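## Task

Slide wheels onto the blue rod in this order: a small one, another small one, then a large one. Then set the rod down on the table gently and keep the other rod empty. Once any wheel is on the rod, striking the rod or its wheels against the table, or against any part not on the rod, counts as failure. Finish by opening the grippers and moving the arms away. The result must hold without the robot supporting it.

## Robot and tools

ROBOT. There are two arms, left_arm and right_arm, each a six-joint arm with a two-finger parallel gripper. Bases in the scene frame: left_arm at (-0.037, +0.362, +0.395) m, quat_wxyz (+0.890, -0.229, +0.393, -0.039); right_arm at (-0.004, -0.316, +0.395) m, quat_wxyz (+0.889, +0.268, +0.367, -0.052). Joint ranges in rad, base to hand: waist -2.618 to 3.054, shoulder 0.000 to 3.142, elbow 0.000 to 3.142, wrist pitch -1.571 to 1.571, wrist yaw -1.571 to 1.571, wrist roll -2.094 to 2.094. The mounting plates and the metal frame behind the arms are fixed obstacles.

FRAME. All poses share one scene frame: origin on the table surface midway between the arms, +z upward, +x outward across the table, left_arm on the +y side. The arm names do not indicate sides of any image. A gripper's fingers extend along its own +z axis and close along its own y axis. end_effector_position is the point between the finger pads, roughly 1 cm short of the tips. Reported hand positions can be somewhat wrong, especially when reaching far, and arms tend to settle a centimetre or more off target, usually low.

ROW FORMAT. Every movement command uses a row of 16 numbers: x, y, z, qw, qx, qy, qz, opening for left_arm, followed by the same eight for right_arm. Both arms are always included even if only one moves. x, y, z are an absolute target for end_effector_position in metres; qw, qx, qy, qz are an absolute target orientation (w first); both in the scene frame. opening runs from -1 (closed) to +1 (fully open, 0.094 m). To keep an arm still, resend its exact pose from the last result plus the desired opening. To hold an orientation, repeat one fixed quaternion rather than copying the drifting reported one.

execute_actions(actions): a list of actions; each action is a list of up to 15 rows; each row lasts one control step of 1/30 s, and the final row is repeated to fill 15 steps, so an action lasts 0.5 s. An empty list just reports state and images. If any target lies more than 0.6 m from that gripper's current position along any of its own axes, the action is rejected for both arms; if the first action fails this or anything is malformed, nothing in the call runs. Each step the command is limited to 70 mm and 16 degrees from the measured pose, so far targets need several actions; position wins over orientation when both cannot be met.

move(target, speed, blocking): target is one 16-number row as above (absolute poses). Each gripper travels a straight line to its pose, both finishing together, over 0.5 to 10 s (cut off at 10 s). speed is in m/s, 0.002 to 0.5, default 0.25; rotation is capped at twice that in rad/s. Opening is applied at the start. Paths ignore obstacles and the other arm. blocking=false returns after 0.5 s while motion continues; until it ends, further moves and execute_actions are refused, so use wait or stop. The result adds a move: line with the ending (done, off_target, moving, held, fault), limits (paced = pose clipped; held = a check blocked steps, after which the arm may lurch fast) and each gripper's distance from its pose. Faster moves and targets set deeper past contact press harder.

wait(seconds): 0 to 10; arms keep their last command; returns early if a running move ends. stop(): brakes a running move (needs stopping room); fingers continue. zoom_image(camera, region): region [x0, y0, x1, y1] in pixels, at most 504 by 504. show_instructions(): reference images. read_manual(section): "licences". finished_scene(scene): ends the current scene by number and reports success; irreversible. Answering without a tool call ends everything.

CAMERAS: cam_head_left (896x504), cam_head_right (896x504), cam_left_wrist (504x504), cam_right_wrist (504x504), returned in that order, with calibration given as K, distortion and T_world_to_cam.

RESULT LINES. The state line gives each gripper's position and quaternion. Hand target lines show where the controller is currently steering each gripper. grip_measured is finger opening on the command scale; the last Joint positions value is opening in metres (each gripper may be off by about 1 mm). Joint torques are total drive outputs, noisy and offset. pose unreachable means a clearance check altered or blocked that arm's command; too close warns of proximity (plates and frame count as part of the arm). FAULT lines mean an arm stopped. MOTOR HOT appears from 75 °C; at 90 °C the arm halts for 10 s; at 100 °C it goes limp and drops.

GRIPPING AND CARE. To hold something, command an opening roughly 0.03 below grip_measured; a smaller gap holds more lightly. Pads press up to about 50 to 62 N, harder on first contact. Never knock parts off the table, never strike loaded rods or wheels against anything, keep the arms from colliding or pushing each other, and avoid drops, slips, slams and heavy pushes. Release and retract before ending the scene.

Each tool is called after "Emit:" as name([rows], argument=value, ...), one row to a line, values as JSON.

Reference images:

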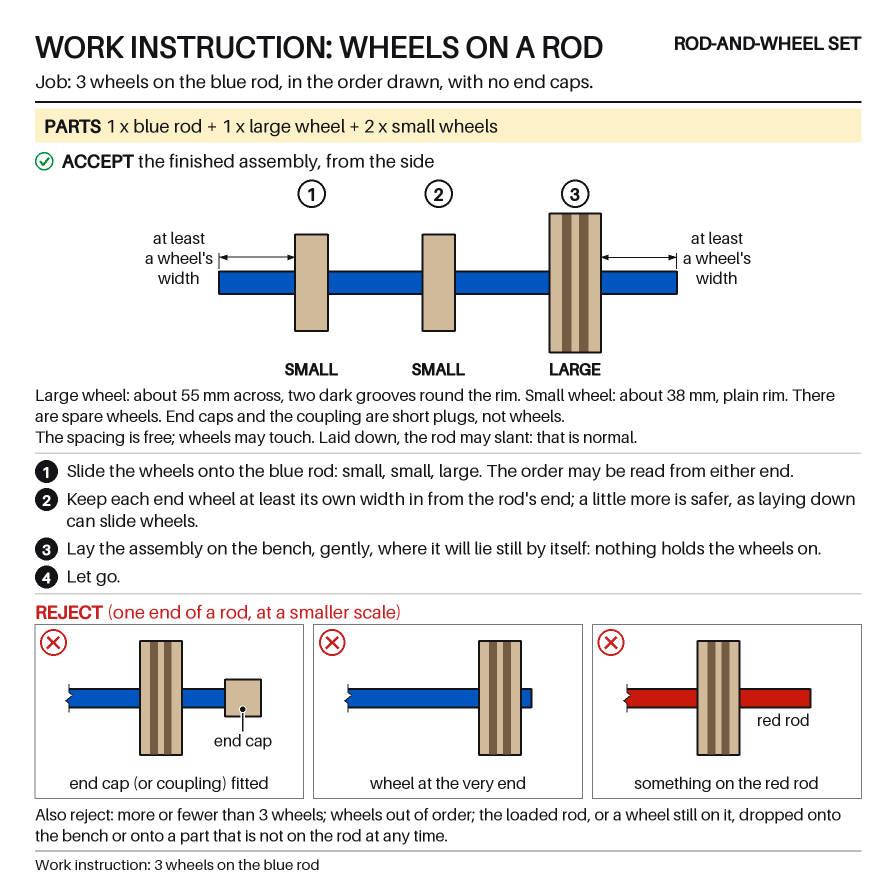

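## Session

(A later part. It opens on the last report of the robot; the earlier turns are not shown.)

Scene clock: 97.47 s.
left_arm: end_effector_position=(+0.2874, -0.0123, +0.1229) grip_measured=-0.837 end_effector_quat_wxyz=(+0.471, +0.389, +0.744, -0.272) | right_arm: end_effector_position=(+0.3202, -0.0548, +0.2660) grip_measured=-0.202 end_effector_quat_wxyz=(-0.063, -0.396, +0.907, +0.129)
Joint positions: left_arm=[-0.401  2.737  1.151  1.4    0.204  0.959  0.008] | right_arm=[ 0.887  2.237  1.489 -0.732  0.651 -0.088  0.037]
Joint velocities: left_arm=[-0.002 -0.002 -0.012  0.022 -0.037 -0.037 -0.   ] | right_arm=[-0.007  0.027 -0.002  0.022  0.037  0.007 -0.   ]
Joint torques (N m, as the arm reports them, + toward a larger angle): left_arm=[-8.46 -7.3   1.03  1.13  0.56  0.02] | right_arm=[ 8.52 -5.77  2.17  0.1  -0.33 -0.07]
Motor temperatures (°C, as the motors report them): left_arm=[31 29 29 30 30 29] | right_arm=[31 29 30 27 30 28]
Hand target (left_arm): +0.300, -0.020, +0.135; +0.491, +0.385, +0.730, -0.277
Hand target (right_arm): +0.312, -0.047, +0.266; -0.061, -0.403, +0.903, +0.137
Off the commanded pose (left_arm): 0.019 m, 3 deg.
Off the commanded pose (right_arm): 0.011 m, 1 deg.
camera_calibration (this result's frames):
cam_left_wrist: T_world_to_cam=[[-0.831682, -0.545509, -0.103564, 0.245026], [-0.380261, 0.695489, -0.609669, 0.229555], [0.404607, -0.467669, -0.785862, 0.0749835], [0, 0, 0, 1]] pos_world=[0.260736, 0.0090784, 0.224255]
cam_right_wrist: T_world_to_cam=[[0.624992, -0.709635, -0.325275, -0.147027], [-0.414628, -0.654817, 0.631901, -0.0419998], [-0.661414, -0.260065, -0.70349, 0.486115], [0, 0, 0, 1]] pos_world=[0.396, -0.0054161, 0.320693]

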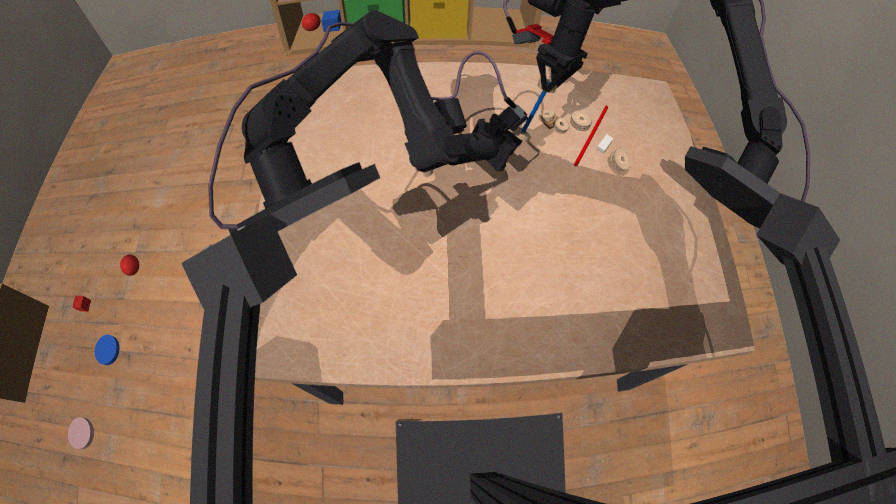

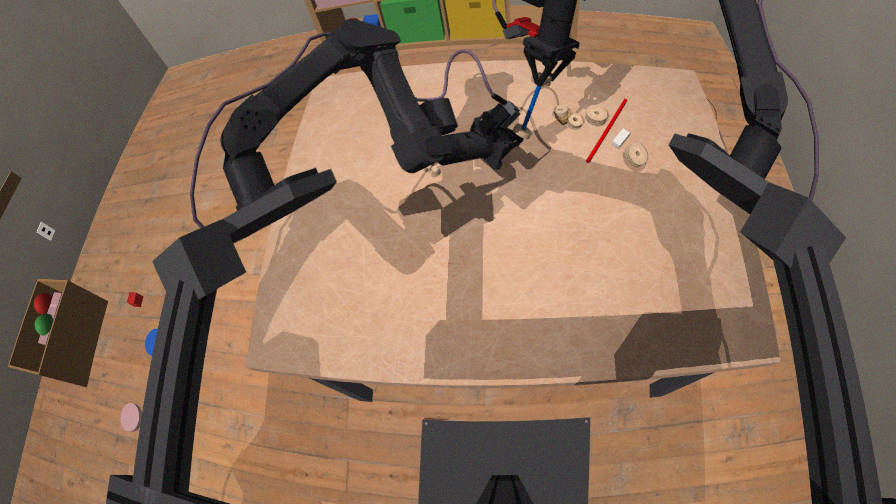

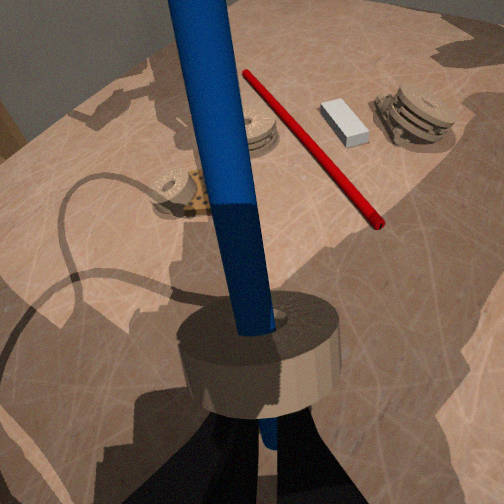

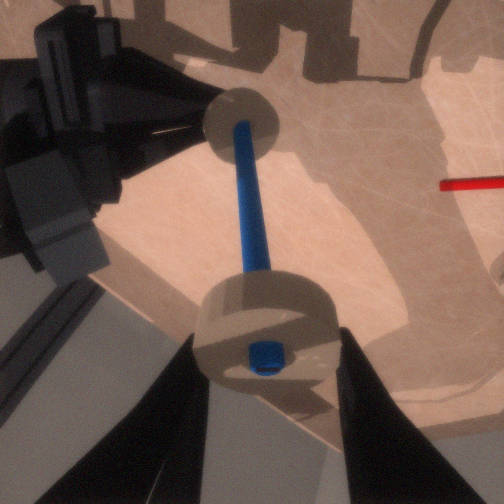

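Emit:
execute_actions([
  [[0.30,-0.02,0.135,0.491,0.385,0.730,-0.277,-0.9,0.3075,-0.0425,0.247,-0.061,-0.403,0.903,0.137,-0.25]],
  [[0.30,-0.02,0.135,0.491,0.385,0.730,-0.277,-0.9,0.304,-0.038,0.228,-0.061,-0.403,0.903,0.137,-0.25]],
  [[0.30,-0.02,0.135,0.491,0.385,0.730,-0.277,-0.9,0.304,-0.038,0.228,-0.061,-0.403,0.903,0.137,-0.25]],
  [[0.30,-0.02,0.135,0.491,0.385,0.730,-0.277,-0.9,0.304,-0.038,0.228,-0.061,-0.403,0.903,0.137,0.1]],
  [[0.30,-0.02,0.135,0.491,0.385,0.730,-0.277,-0.9,0.312,-0.048,0.27,-0.061,-0.403,0.903,0.137,0.1]],
  [[0.30,-0.02,0.135,0.491,0.385,0.730,-0.277,-0.9,0.322,-0.06,0.32,-0.061,-0.403,0.903,0.137,0.1]],
  [[0.30,-0.02,0.135,0.491,0.385,0.730,-0.277,-0.9,0.36,-0.11,0.30,-0.03,-0.405,0.91,0.07,0.5]],
  [[0.30,-0.02,0.135,0.491,0.385,0.730,-0.277,-0.9,0.40,-0.15,0.25,0,-0.407,0.914,0,0.5]],
  [[0.30,-0.02,0.135,0.491,0.385,0.730,-0.277,-0.9,0.43,-0.18,0.19,0,-0.407,0.914,0,0.5]],
  [[0.30,-0.02,0.135,0.491,0.385,0.730,-0.277,-0.9,0.454,-0.205,0.13,0,-0.407,0.914,0,0.5]],
  [[0.30,-0.02,0.135,0.491,0.385,0.730,-0.277,-0.9,0.454,-0.205,0.08,0,-0.407,0.914,0,0.5]],
  [[0.30,-0.02,0.135,0.491,0.385,0.730,-0.277,-0.9,0.454,-0.205,0.08,0,-0.407,0.914,0,0.5]],
])

Scene clock: 103.90 s.
left_arm: end_effector_position=(+0.2867, -0.0125, +0.1223) grip_measured=-0.837 end_effector_quat_wxyz=(+0.469, +0.390, +0.744, -0.272) | right_arm: end_effector_position=(+0.4378, -0.2141, +0.0718) grip_measured=+0.498 end_effector_quat_wxyz=(-0.024, -0.411, +0.911, -0.004)
Joint positions: left_arm=[-0.401  2.737  1.151  1.396  0.204  0.96   0.008] | right_arm=[ 0.345  2.309  1.587 -0.204  0.725 -0.848  0.07 ]
Joint velocities: left_arm=[-0.022 -0.017  0.002 -0.051 -0.007 -0.022 -0.001] | right_arm=[ 0.012 -0.002 -0.007  0.037 -0.007  0.066  0.001]
Joint torques (N m, as the arm reports them, + toward a larger angle): left_arm=[-8.46 -7.3   1.02  1.17  0.57  0.  ] | right_arm=[ 7.74 -8.62  3.87  0.06 -0.1  -0.04]
Motor temperatures (°C, as the motors report them): left_arm=[31 29 29 31 30 29] | right_arm=[32 30 30 27 30 28]
Hand target (left_arm): +0.300, -0.020, +0.135; +0.491, +0.385, +0.730, -0.277
Hand target (right_arm): +0.454, -0.205, +0.080; -0.000, -0.407, +0.913, -0.000
Off the commanded pose (left_arm): 0.020 m, 3 deg.
Off the commanded pose (right_arm): 0.020 m, 3 deg.
camera_calibration (this result's frames):
cam_left_wrist: T_world_to_cam=[[-0.833393, -0.542966, -0.103172, 0.244737], [-0.379394, 0.697779, -0.607589, 0.228572], [0.401891, -0.467217, -0.787522, 0.0757498], [0, 0, 0, 1]] pos_world=[0.260237, 0.00878235, 0.223782]
cam_right_wrist: T_world_to_cam=[[0.681202, -0.730005, -0.0552923, -0.445118], [-0.514714, -0.531272, 0.672918, 0.0925099], [-0.520609, -0.429933, -0.737648, 0.290292], [0, 0, 0, 1]] pos_world=[0.50196, -0.150984, 0.12727]

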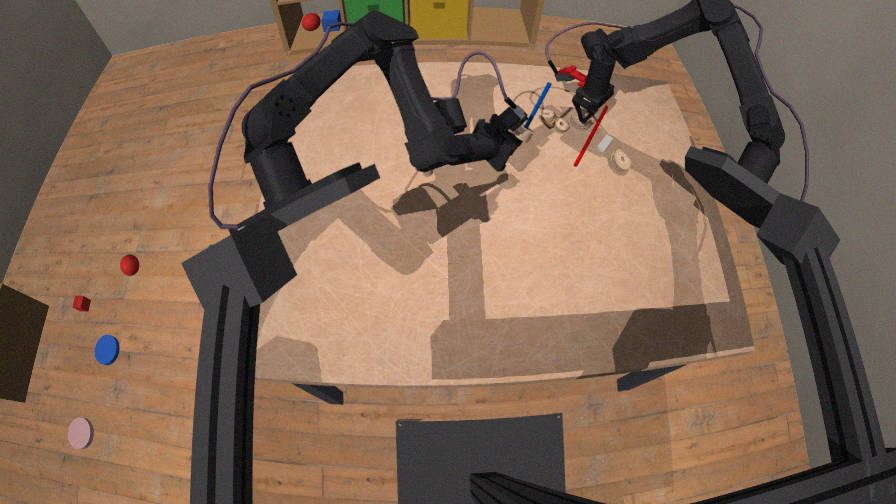

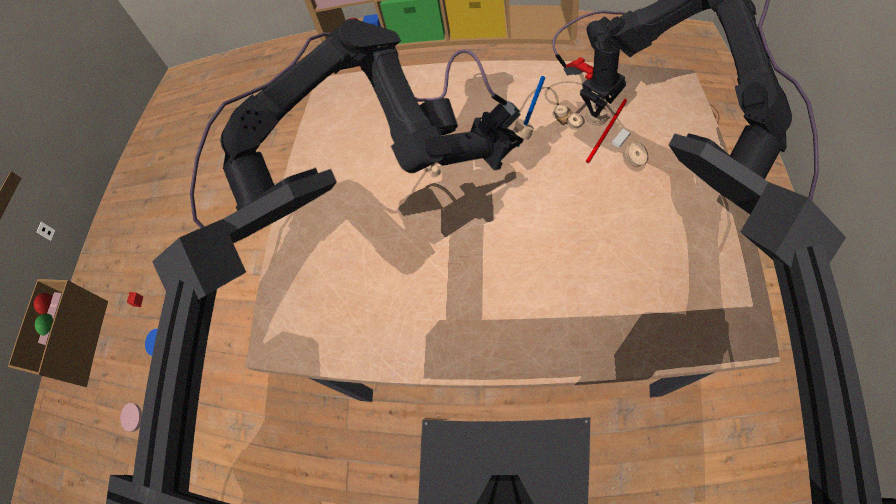

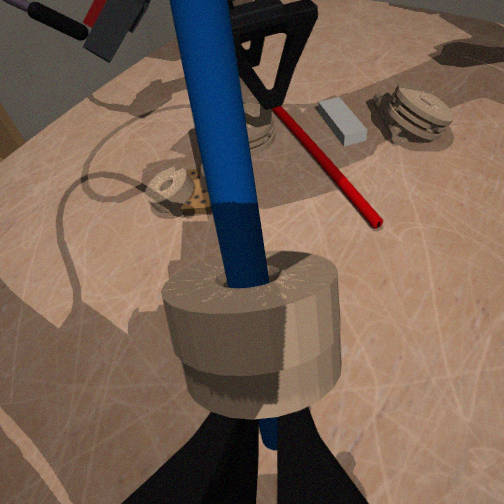

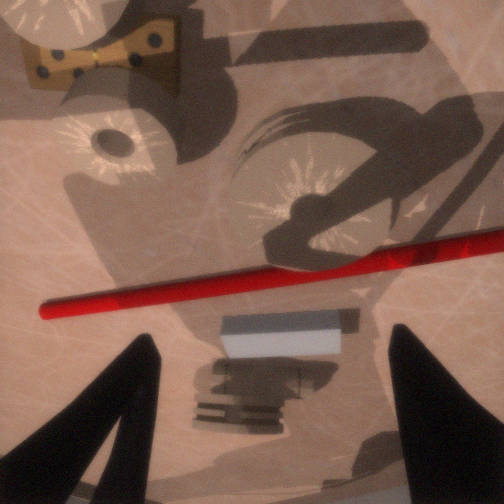

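Emit:
execute_actions([
  [[0.30,-0.02,0.135,0.491,0.385,0.730,-0.277,-0.9,0.466,-0.205,0.06,0,-0.407,0.914,0,0.5]],
  [[0.30,-0.02,0.135,0.491,0.385,0.730,-0.277,-0.9,0.466,-0.205,0.06,0,-0.407,0.914,0,0.5]],
])

Scene clock: 105.03 s.
left_arm: end_effector_position=(+0.2867, -0.0125, +0.1223) grip_measured=-0.837 end_effector_quat_wxyz=(+0.469, +0.390, +0.744, -0.272) | right_arm: end_effector_position=(+0.4630, -0.2132, +0.0600) grip_measured=+0.498 end_effector_quat_wxyz=(-0.007, -0.403, +0.915, -0.007)
Joint positions: left_arm=[-0.401  2.737  1.151  1.396  0.204  0.96   0.008] | right_arm=[ 0.33   2.366  1.703 -0.207  0.708 -0.876  0.07 ]
Joint velocities: left_arm=[-0.007 -0.007  0.002 -0.11  -0.139  0.037 -0.001] | right_arm=[-0.017 -0.007 -0.012 -0.037  0.037 -0.051  0.   ]
Joint torques (N m, as the arm reports them, + toward a larger angle): left_arm=[-8.46 -7.29  1.04  1.17  0.57  0.01] | right_arm=[ 7.35 -7.76  4.32 -0.09 -0.15 -0.07]
Motor temperatures (°C, as the motors report them): left_arm=[31 29 29 31 30 29] | right_arm=[32 30 30 27 30 28]
Hand target (left_arm): +0.300, -0.020, +0.135; +0.491, +0.385, +0.730, -0.277
Hand target (right_arm): +0.466, -0.205, +0.060; +0.000, -0.407, +0.914, -0.000
Off the commanded pose (left_arm): 0.020 m, 3 deg.
Off the commanded pose (right_arm): 0.009 m, 1 deg.
camera_calibration (this result's frames):
cam_left_wrist: T_world_to_cam=[[-0.833393, -0.542966, -0.103172, 0.244737], [-0.379394, 0.697779, -0.607589, 0.228572], [0.401891, -0.467217, -0.787522, 0.0757498], [0, 0, 0, 1]] pos_world=[0.260237, 0.00878235, 0.223782]
cam_right_wrist: T_world_to_cam=[[0.670262, -0.741198, -0.0370818, -0.460643], [-0.546658, -0.526899, 0.650801, 0.130895], [-0.501911, -0.415936, -0.758342, 0.290728], [0, 0, 0, 1]] pos_world=[0.526226, -0.151534, 0.118203]

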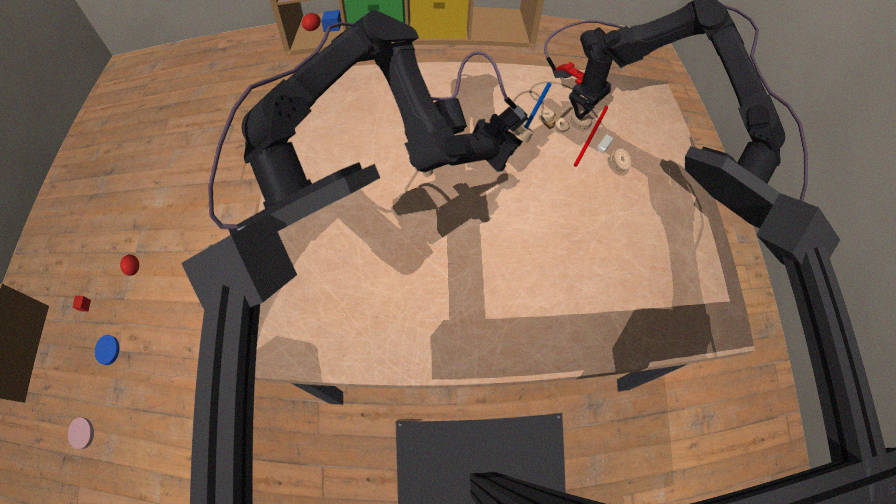

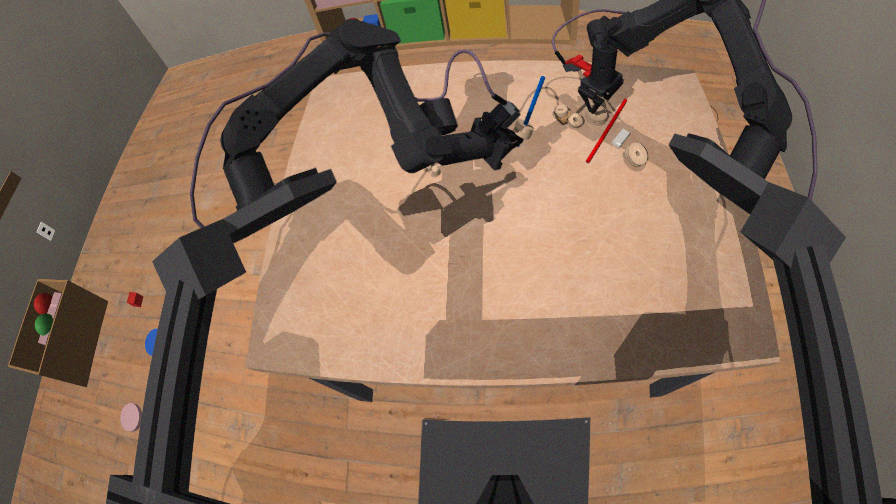

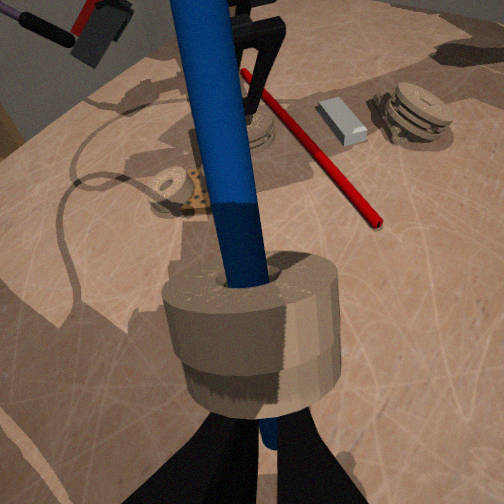

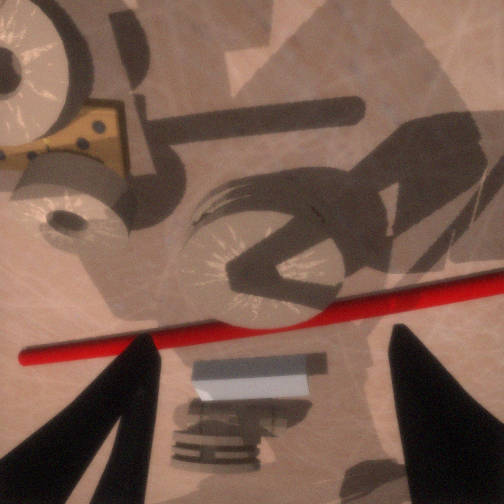

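Emit:
execute_actions([
  [[0.30,-0.02,0.135,0.491,0.385,0.730,-0.277,-0.9,0.460,-0.205,0.045,0,-0.407,0.914,0,0.5]],
  [[0.30,-0.02,0.135,0.491,0.385,0.730,-0.277,-0.9,0.461,-0.205,0.03,0,-0.407,0.914,0,0.5]],
  [[0.30,-0.02,0.135,0.491,0.385,0.730,-0.277,-0.9,0.461,-0.205,0.016,0,-0.407,0.914,0,0.5]],
  [[0.30,-0.02,0.135,0.491,0.385,0.730,-0.277,-0.9,0.461,-0.205,0.016,0,-0.407,0.914,0,0.5]],
  [[0.30,-0.02,0.135,0.491,0.385,0.730,-0.277,-0.9,0.461,-0.205,0.016,0,-0.407,0.914,0,0.1]],
  [[0.30,-0.02,0.135,0.491,0.385,0.730,-0.277,-0.9,0.461,-0.205,0.016,0,-0.407,0.914,0,0.1]],
])

Scene clock: 108.40 s.
left_arm: end_effector_position=(+0.2867, -0.0125, +0.1223) grip_measured=-0.837 end_effector_quat_wxyz=(+0.469, +0.390, +0.744, -0.272) | right_arm: end_effector_position=(+0.4520, -0.2122, +0.0144) grip_measured=+0.181 end_effector_quat_wxyz=(-0.014, -0.408, +0.913, -0.003)
Joint positions: left_arm=[-0.401  2.737  1.151  1.396  0.204  0.96   0.008] | right_arm=[ 0.273  2.488  1.788 -0.156  0.671 -0.93   0.055]
Joint velocities: left_arm=[-0.012  0.002 -0.002 -0.081 -0.022 -0.007 -0.001] | right_arm=[ 0.002 -0.017  0.002 -0.007  0.022 -0.051 -0.001]
Joint torques (N m, as the arm reports them, + toward a larger angle): left_arm=[-8.47 -7.3   1.05  1.17  0.57  0.  ] | right_arm=[ 7.56 -7.89  4.17  0.05 -0.16 -0.01]
Motor temperatures (°C, as the motors report them): left_arm=[31 29 29 31 30 29] | right_arm=[32 30 31 27 30 28]
Hand target (left_arm): +0.300, -0.020, +0.135; +0.491, +0.385, +0.730, -0.277
Hand target (right_arm): +0.461, -0.205, +0.016; +0.000, -0.407, +0.914, -0.000
Off the commanded pose (left_arm): 0.020 m, 3 deg.
Off the commanded pose (right_arm): 0.012 m, 2 deg.
camera_calibration (this result's frames):
cam_left_wrist: T_world_to_cam=[[-0.833393, -0.542966, -0.103172, 0.244737], [-0.379394, 0.697779, -0.607589, 0.228572], [0.401891, -0.467217, -0.787522, 0.0757498], [0, 0, 0, 1]] pos_world=[0.260237, 0.00878235, 0.223782]
cam_right_wrist: T_world_to_cam=[[0.677744, -0.733627, -0.0495519, -0.455783], [-0.529434, -0.533649, 0.659483, 0.145794], [-0.510257, -0.420726, -0.750085, 0.253654], [0, 0, 0, 1]] pos_world=[0.515521, -0.149852, 0.0715283]

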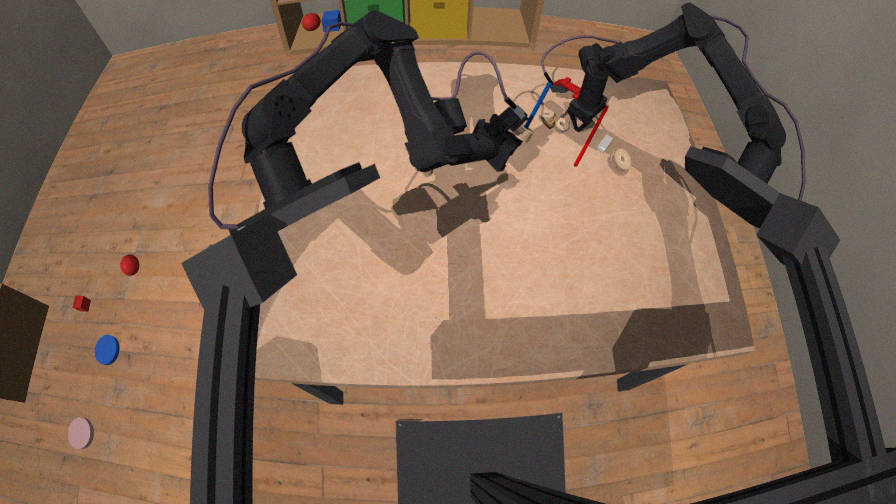

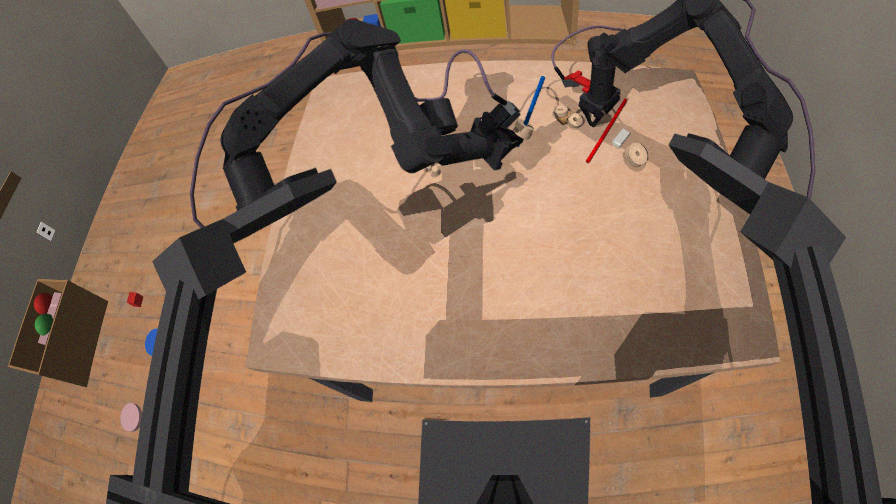

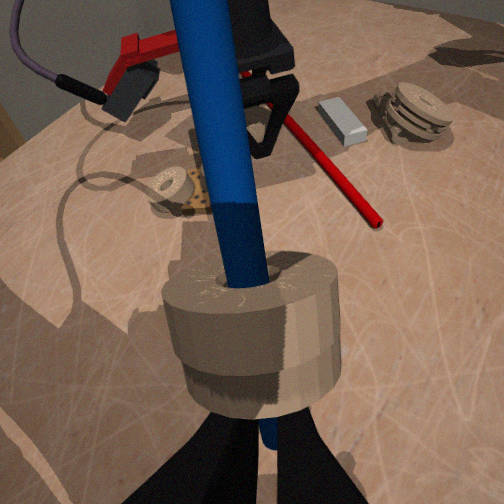

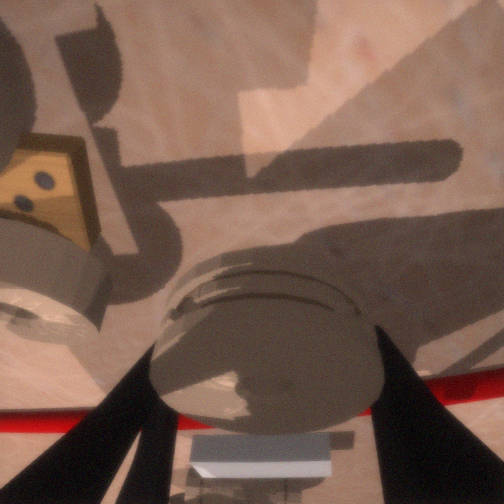

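Emit:
execute_actions([
  [[0.30,-0.02,0.135,0.491,0.385,0.730,-0.277,-0.9,0.455,-0.205,0.07,0,-0.407,0.914,0,0.1]],
  [[0.30,-0.02,0.135,0.491,0.385,0.730,-0.277,-0.9,0.44,-0.19,0.14,0,-0.407,0.914,0,0.1]],
  [[0.30,-0.02,0.135,0.491,0.385,0.730,-0.277,-0.9,0.42,-0.17,0.21,-0.03,-0.405,0.91,0.07,0.1]],
  [[0.30,-0.02,0.135,0.491,0.385,0.730,-0.277,-0.9,0.39,-0.14,0.28,-0.061,-0.403,0.903,0.137,0.1]],
  [[0.30,-0.02,0.135,0.491,0.385,0.730,-0.277,-0.9,0.37,-0.11,0.34,-0.061,-0.403,0.903,0.137,0.1]],
  [[0.30,-0.02,0.135,0.491,0.385,0.730,-0.277,-0.9,0.345,-0.08,0.335,-0.061,-0.403,0.903,0.137,0.1]],
  [[0.30,-0.02,0.135,0.491,0.385,0.730,-0.277,-0.9,0.345,-0.08,0.335,-0.061,-0.403,0.903,0.137,0.1]],
])

Emit:
execute_actions([
  [[0.30,-0.02,0.135,0.491,0.385,0.730,-0.277,-0.9,0.33,-0.055,0.33,-0.061,-0.403,0.903,0.137,0.1]],
  [[0.30,-0.02,0.135,0.491,0.385,0.730,-0.277,-0.9,0.33,-0.055,0.33,-0.061,-0.403,0.903,0.137,0.1]],
])

Scene clock: 112.23 s.
left_arm: end_effector_position=(+0.2867, -0.0125, +0.1223) grip_measured=-0.837 end_effector_quat_wxyz=(+0.469, +0.390, +0.744, -0.272) | right_arm: end_effector_position=(+0.3446, -0.0890, +0.3257) grip_measured=+0.181 end_effector_quat_wxyz=(-0.074, -0.403, +0.903, +0.128)
Joint positions: left_arm=[-0.401  2.737  1.151  1.396  0.204  0.96   0.008] | right_arm=[ 0.943  2.121  1.596 -1.027  0.648 -0.011  0.055]
Joint velocities: left_arm=[-0.002  0.007  0.017 -0.051 -0.007  0.051  0.001] | right_arm=[-0.007  0.002  0.002 -0.051 -0.007  0.007 -0.   ]
Joint torques (N m, as the arm reports them, + toward a larger angle): left_arm=[-8.45 -7.29  1.01  1.16  0.56  0.  ] | right_arm=[ 9.32 -6.2   4.07  0.01 -0.25  0.01]
Motor temperatures (°C, as the motors report them): left_arm=[31 30 29 31 30 29] | right_arm=[32 30 31 27 30 28]
Hand target (left_arm): +0.300, -0.020, +0.135; +0.491, +0.385, +0.730, -0.277
Hand target (right_arm): +0.345, -0.080, +0.335; -0.061, -0.403, +0.903, +0.137
Off the commanded pose (left_arm): 0.020 m, 3 deg.
Off the commanded pose (right_arm): 0.013 m, 2 deg.
camera_calibration (this result's frames):
cam_left_wrist: T_world_to_cam=[[-0.833393, -0.542966, -0.103172, 0.244737], [-0.379394, 0.697779, -0.607589, 0.228572], [0.401891, -0.467217, -0.787522, 0.0757498], [0, 0, 0, 1]] pos_world=[0.260237, 0.00878235, 0.223782]
cam_right_wrist: T_world_to_cam=[[0.632035, -0.701051, -0.33024, -0.167194], [-0.390751, -0.656316, 0.645417, -0.104785], [-0.669212, -0.278885, -0.688751, 0.531626], [0, 0, 0, 1]] pos_world=[0.420498, -0.0377207, 0.378574]

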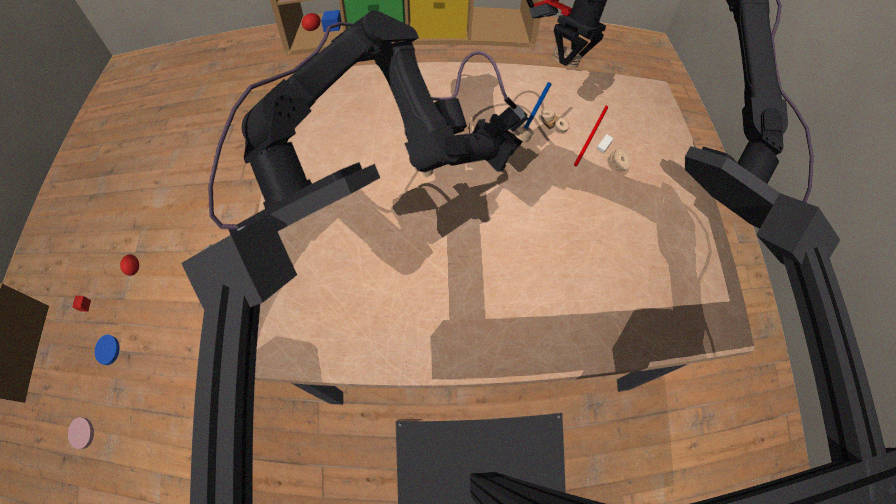

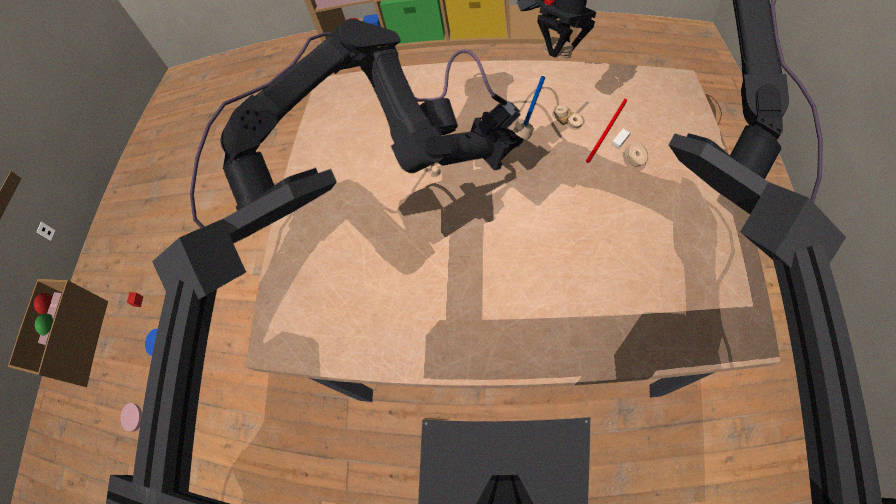

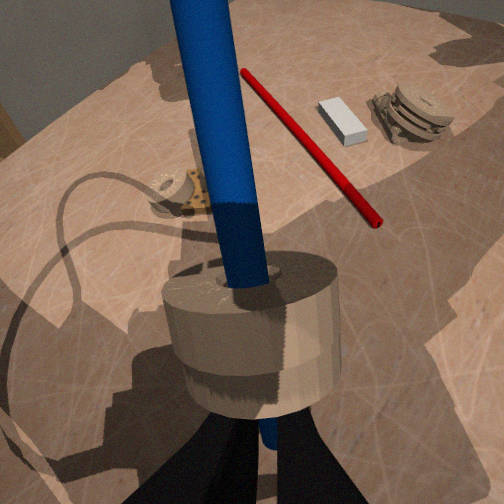

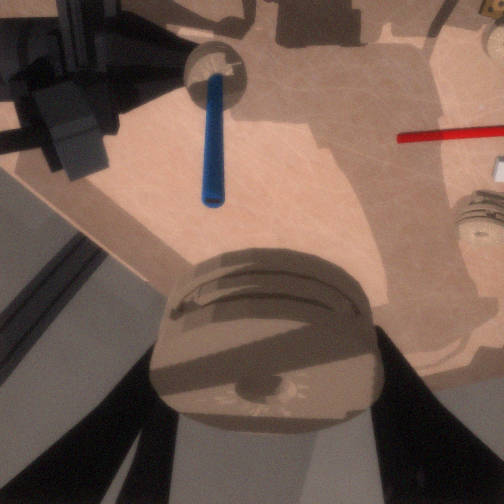

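Scene clock: 113.23 s.
left_arm: end_effector_position=(+0.2867, -0.0125, +0.1223) grip_measured=-0.837 end_effector_quat_wxyz=(+0.469, +0.390, +0.744, -0.272) | right_arm: end_effector_position=(+0.3275, -0.0660, +0.3201) grip_measured=+0.181 end_effector_quat_wxyz=(-0.076, -0.405, +0.902, +0.126)
Joint positions: left_arm=[-0.401  2.737  1.151  1.396  0.204  0.96   0.008] | right_arm=[ 0.973  2.189  1.596 -0.989  0.65   0.026  0.055]
Joint velocities: left_arm=[-0.012 -0.007 -0.012  0.051  0.007  0.022 -0.001] | right_arm=[ 0.002 -0.002 -0.017 -0.081  0.051 -0.022 -0.002]
Joint torques (N m, as the arm reports them, + toward a larger angle): left_arm=[-8.45 -7.32  1.06  1.16  0.56  0.01] | right_arm=[ 9.5  -5.76  5.06  0.04 -0.25  0.04]
Motor temperatures (°C, as the motors report them): left_arm=[31 30 29 31 30 29] | right_arm=[32 30 31 27 30 28]
Hand target (left_arm): +0.300, -0.020, +0.135; +0.491, +0.385, +0.730, -0.277
Hand target (right_arm): +0.330, -0.055, +0.330; -0.061, -0.403, +0.903, +0.137
Off the commanded pose (left_arm): 0.020 m, 3 deg.
Off the commanded pose (right_arm): 0.015 m, 2 deg.
camera_calibration (this result's frames):
cam_left_wrist: T_world_to_cam=[[-0.833393, -0.542966, -0.103172, 0.244737], [-0.379394, 0.697779, -0.607589, 0.228572], [0.401891, -0.467217, -0.787522, 0.0757498], [0, 0, 0, 1]] pos_world=[0.260237, 0.00878235, 0.223782]
cam_right_wrist: T_world_to_cam=[[0.635442, -0.69872, -0.328639, -0.143601], [-0.385918, -0.656035, 0.648602, -0.0952644], [-0.66879, -0.285321, -0.686522, 0.521448], [0, 0, 0, 1]] pos_world=[0.403225, -0.0140535, 0.372581]

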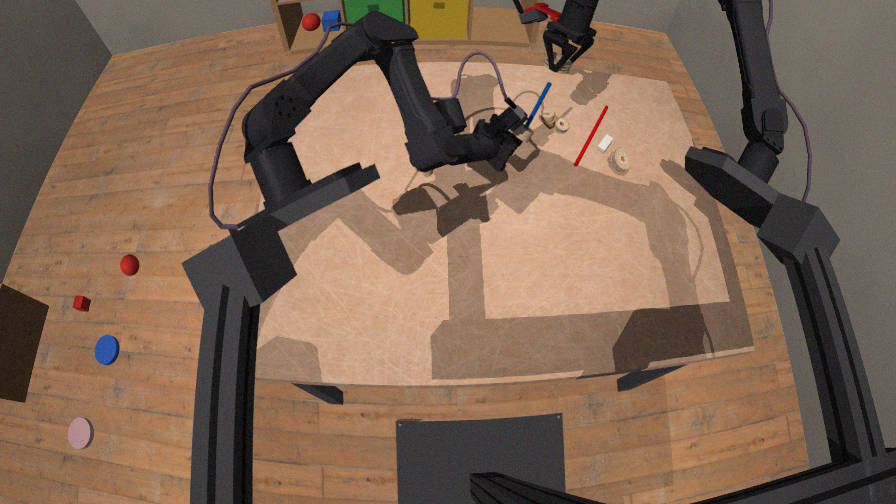

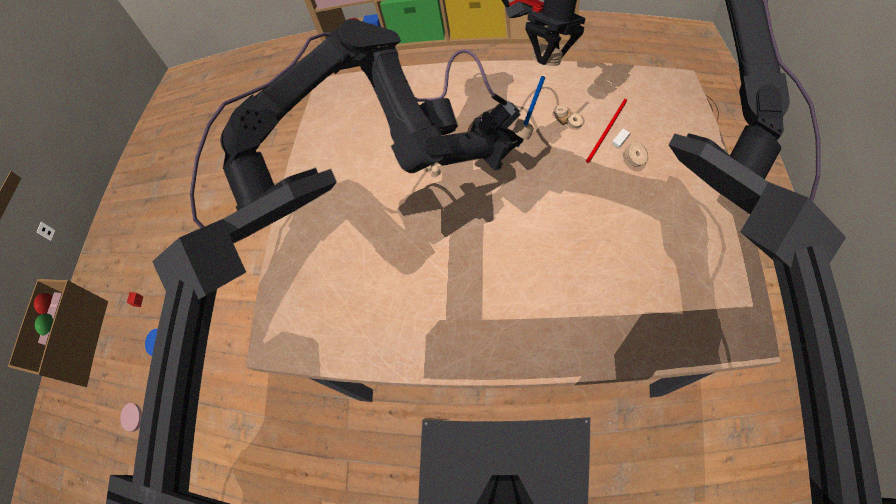

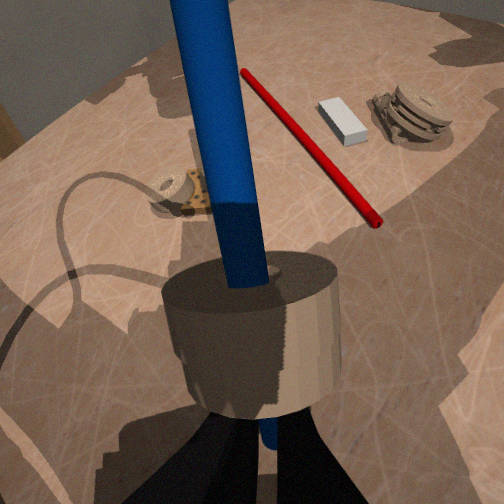

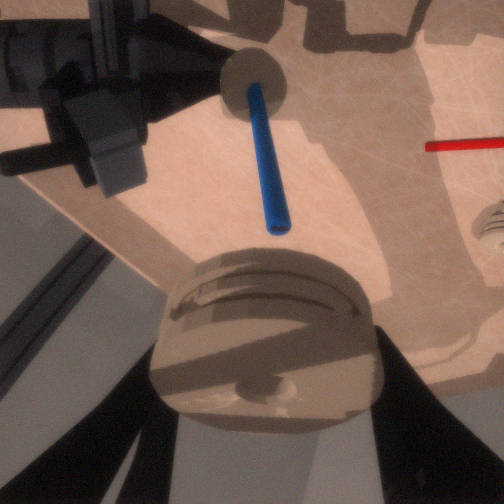

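Emit:
execute_actions([
  [[0.30,-0.02,0.135,0.491,0.385,0.730,-0.277,-0.9,0.322,-0.056,0.31,-0.061,-0.403,0.903,0.137,0.1]],
  [[0.30,-0.02,0.135,0.491,0.385,0.730,-0.277,-0.9,0.319,-0.054,0.296,-0.061,-0.403,0.903,0.137,0.1]],
  [[0.30,-0.02,0.135,0.491,0.385,0.730,-0.277,-0.9,0.319,-0.054,0.296,-0.061,-0.403,0.903,0.137,0.1]],
])

Scene clock: 115.20 s.
left_arm: end_effector_position=(+0.2867, -0.0125, +0.1223) grip_measured=-0.837 end_effector_quat_wxyz=(+0.469, +0.390, +0.744, -0.272) | right_arm: end_effector_position=(+0.3258, -0.0614, +0.2941) grip_measured=+0.181 end_effector_quat_wxyz=(-0.064, -0.394, +0.907, +0.131)
Joint positions: left_arm=[-0.401  2.737  1.151  1.396  0.204  0.96   0.008] | right_arm=[ 0.928  2.192  1.52  -0.838  0.65  -0.032  0.055]
Joint velocities: left_arm=[ 0.002 -0.007  0.007  0.037 -0.007  0.051 -0.   ] | right_arm=[-0.017 -0.002  0.012 -0.051  0.051 -0.037 -0.001]
Joint torques (N m, as the arm reports them, + toward a larger angle): left_arm=[-8.45 -7.29  1.05  1.17  0.57  0.  ] | right_arm=[ 8.81 -5.63  2.74  0.05 -0.29 -0.07]
Motor temperatures (°C, as the motors report them): left_arm=[31 30 29 31 30 29] | right_arm=[32 30 31 27 30 28]
Hand target (left_arm): +0.300, -0.020, +0.135; +0.491, +0.385, +0.730, -0.277
Hand target (right_arm): +0.319, -0.054, +0.296; -0.061, -0.403, +0.903, +0.137
Off the commanded pose (left_arm): 0.020 m, 3 deg.
Off the commanded pose (right_arm): 0.010 m, 1 deg.
camera_calibration (this result's frames):
cam_left_wrist: T_world_to_cam=[[-0.833393, -0.542966, -0.103172, 0.244737], [-0.379394, 0.697779, -0.607589, 0.228572], [0.401891, -0.467217, -0.787522, 0.0757498], [0, 0, 0, 1]] pos_world=[0.260237, 0.00878235, 0.223782]
cam_right_wrist: T_world_to_cam=[[0.621027, -0.711314, -0.329179, -0.143674], [-0.414768, -0.654608, 0.632025, -0.0616935], [-0.665051, -0.255972, -0.701559, 0.508757], [0, 0, 0, 1]] pos_world=[0.401986, -0.0123551, 0.34862]

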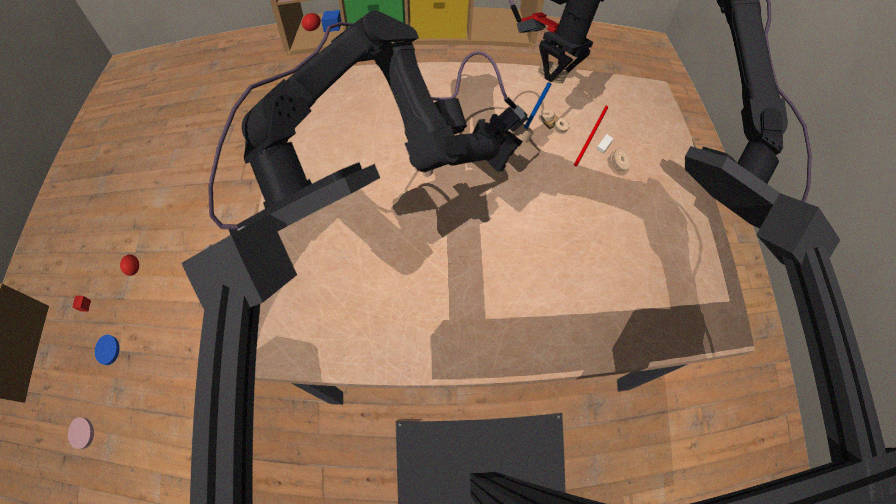

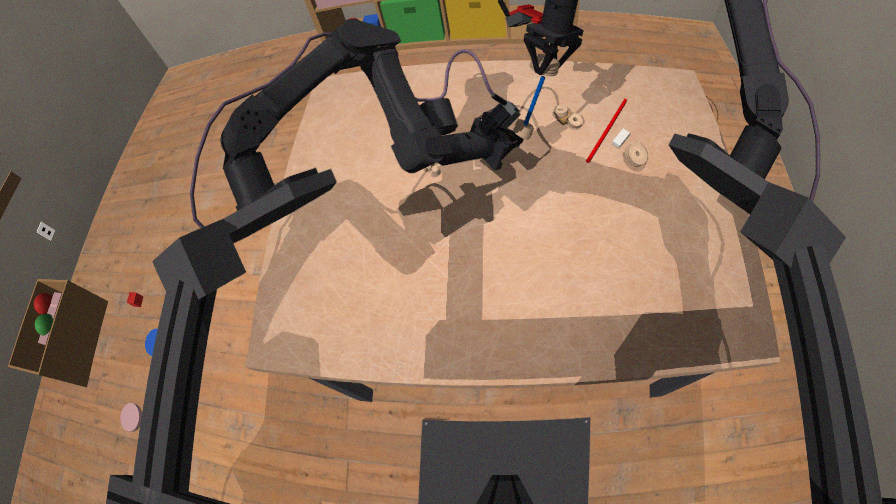

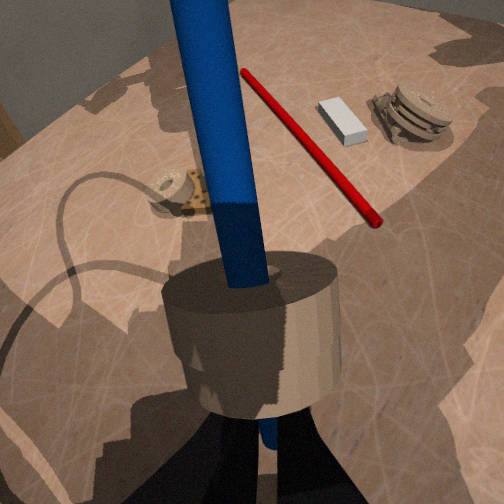

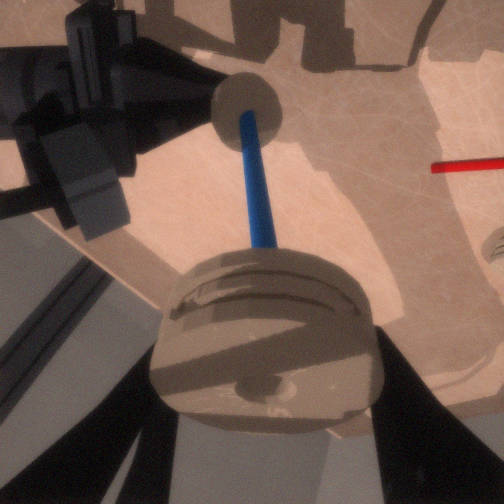

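Emit:
execute_actions([
  [[0.30,-0.02,0.135,0.491,0.385,0.730,-0.277,-0.9,0.315,-0.052,0.288,-0.061,-0.403,0.903,0.137,0.1]],
  [[0.30,-0.02,0.135,0.491,0.385,0.730,-0.277,-0.9,0.314,-0.0505,0.281,-0.061,-0.403,0.903,0.137,0.1]],
  [[0.30,-0.02,0.135,0.491,0.385,0.730,-0.277,-0.9,0.3127,-0.0485,0.273,-0.061,-0.403,0.903,0.137,0.1]],
  [[0.30,-0.02,0.135,0.491,0.385,0.730,-0.277,-0.9,0.3113,-0.0465,0.265,-0.061,-0.403,0.903,0.137,0.1]],
  [[0.30,-0.02,0.135,0.491,0.385,0.730,-0.277,-0.9,0.310,-0.0445,0.258,-0.061,-0.403,0.903,0.137,0.1]],
  [[0.30,-0.02,0.135,0.491,0.385,0.730,-0.277,-0.9,0.310,-0.0445,0.258,-0.061,-0.403,0.903,0.137,0.1]],
])

Scene clock: 118.53 s.
left_arm: end_effector_position=(+0.2864, -0.0094, +0.1177) grip_measured=-0.837 end_effector_quat_wxyz=(+0.464, +0.390, +0.748, -0.270) | right_arm: end_effector_position=(+0.3171, -0.0525, +0.2561) grip_measured=+0.181 end_effector_quat_wxyz=(-0.063, -0.395, +0.907, +0.128)
Joint positions: left_arm=[-0.393  2.737  1.151  1.389  0.199  0.959  0.008] | right_arm=[ 0.873  2.254  1.479 -0.695  0.65  -0.101  0.055]
Joint velocities: left_arm=[-0.007  0.002  0.007 -0.051  0.007 -0.081  0.001] | right_arm=[-0.012  0.002 -0.002 -0.081  0.022 -0.007  0.001]
Joint torques (N m, as the arm reports them, + toward a larger angle): left_arm=[-9.05 -7.28  0.91  1.26  0.6   0.02] | right_arm=[ 8.95 -5.82  2.58 -0.01 -0.36 -0.08]
Motor temperatures (°C, as the motors report them): left_arm=[32 30 29 31 31 29] | right_arm=[32 30 31 27 30 28]
Hand target (left_arm): +0.299, -0.019, +0.135; +0.491, +0.385, +0.730, -0.277
Hand target (right_arm): +0.310, -0.045, +0.258; -0.061, -0.403, +0.903, +0.137
Off the commanded pose (left_arm): 0.024 m, 4 deg.
Off the commanded pose (right_arm): 0.011 m, 1 deg.
camera_calibration (this result's frames):
cam_left_wrist: T_world_to_cam=[[-0.833016, -0.544042, -0.100512, 0.245266], [-0.387332, 0.703218, -0.596203, 0.224403], [0.395041, -0.457715, -0.796517, 0.0767901], [0, 0, 0, 1]] pos_world=[0.260894, 0.0107785, 0.219607]
cam_right_wrist: T_world_to_cam=[[0.622885, -0.711611, -0.324997, -0.146116], [-0.41532, -0.65285, 0.63348, -0.0356074], [-0.662966, -0.259608, -0.702197, 0.477935], [0, 0, 0, 1]] pos_world=[0.393079, -0.00314817, 0.310674]

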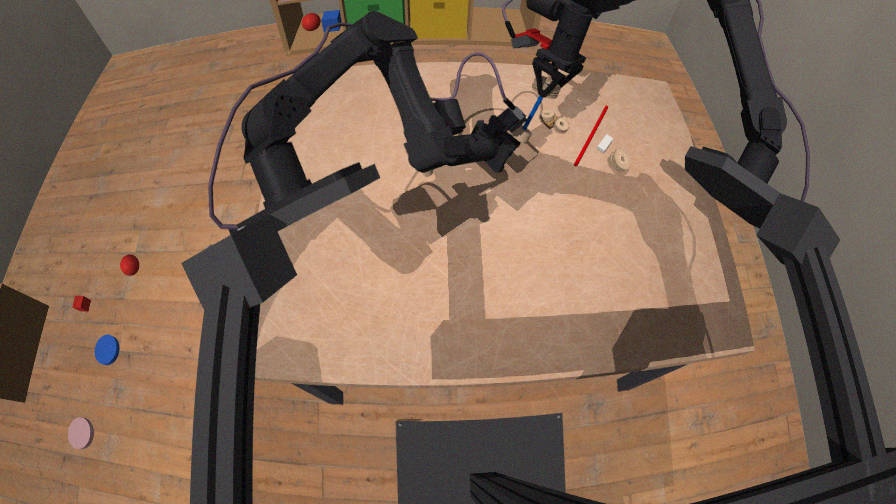

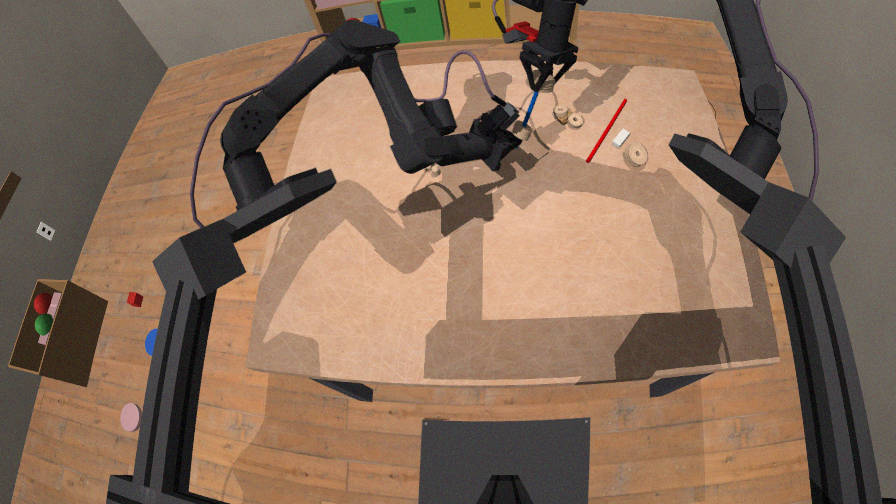

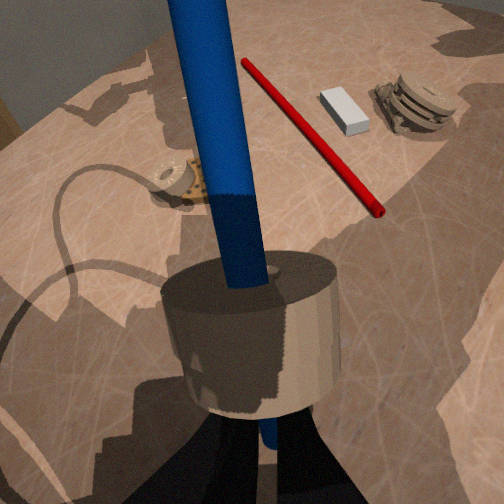

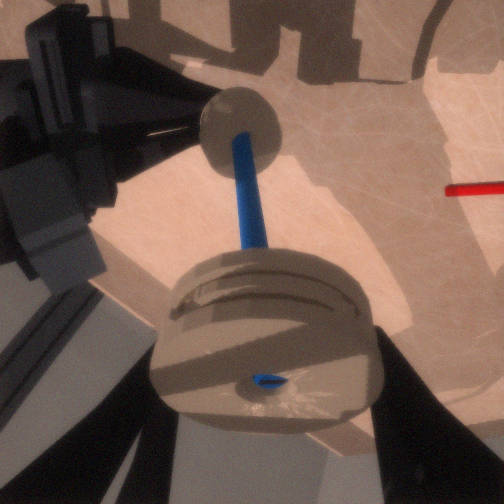

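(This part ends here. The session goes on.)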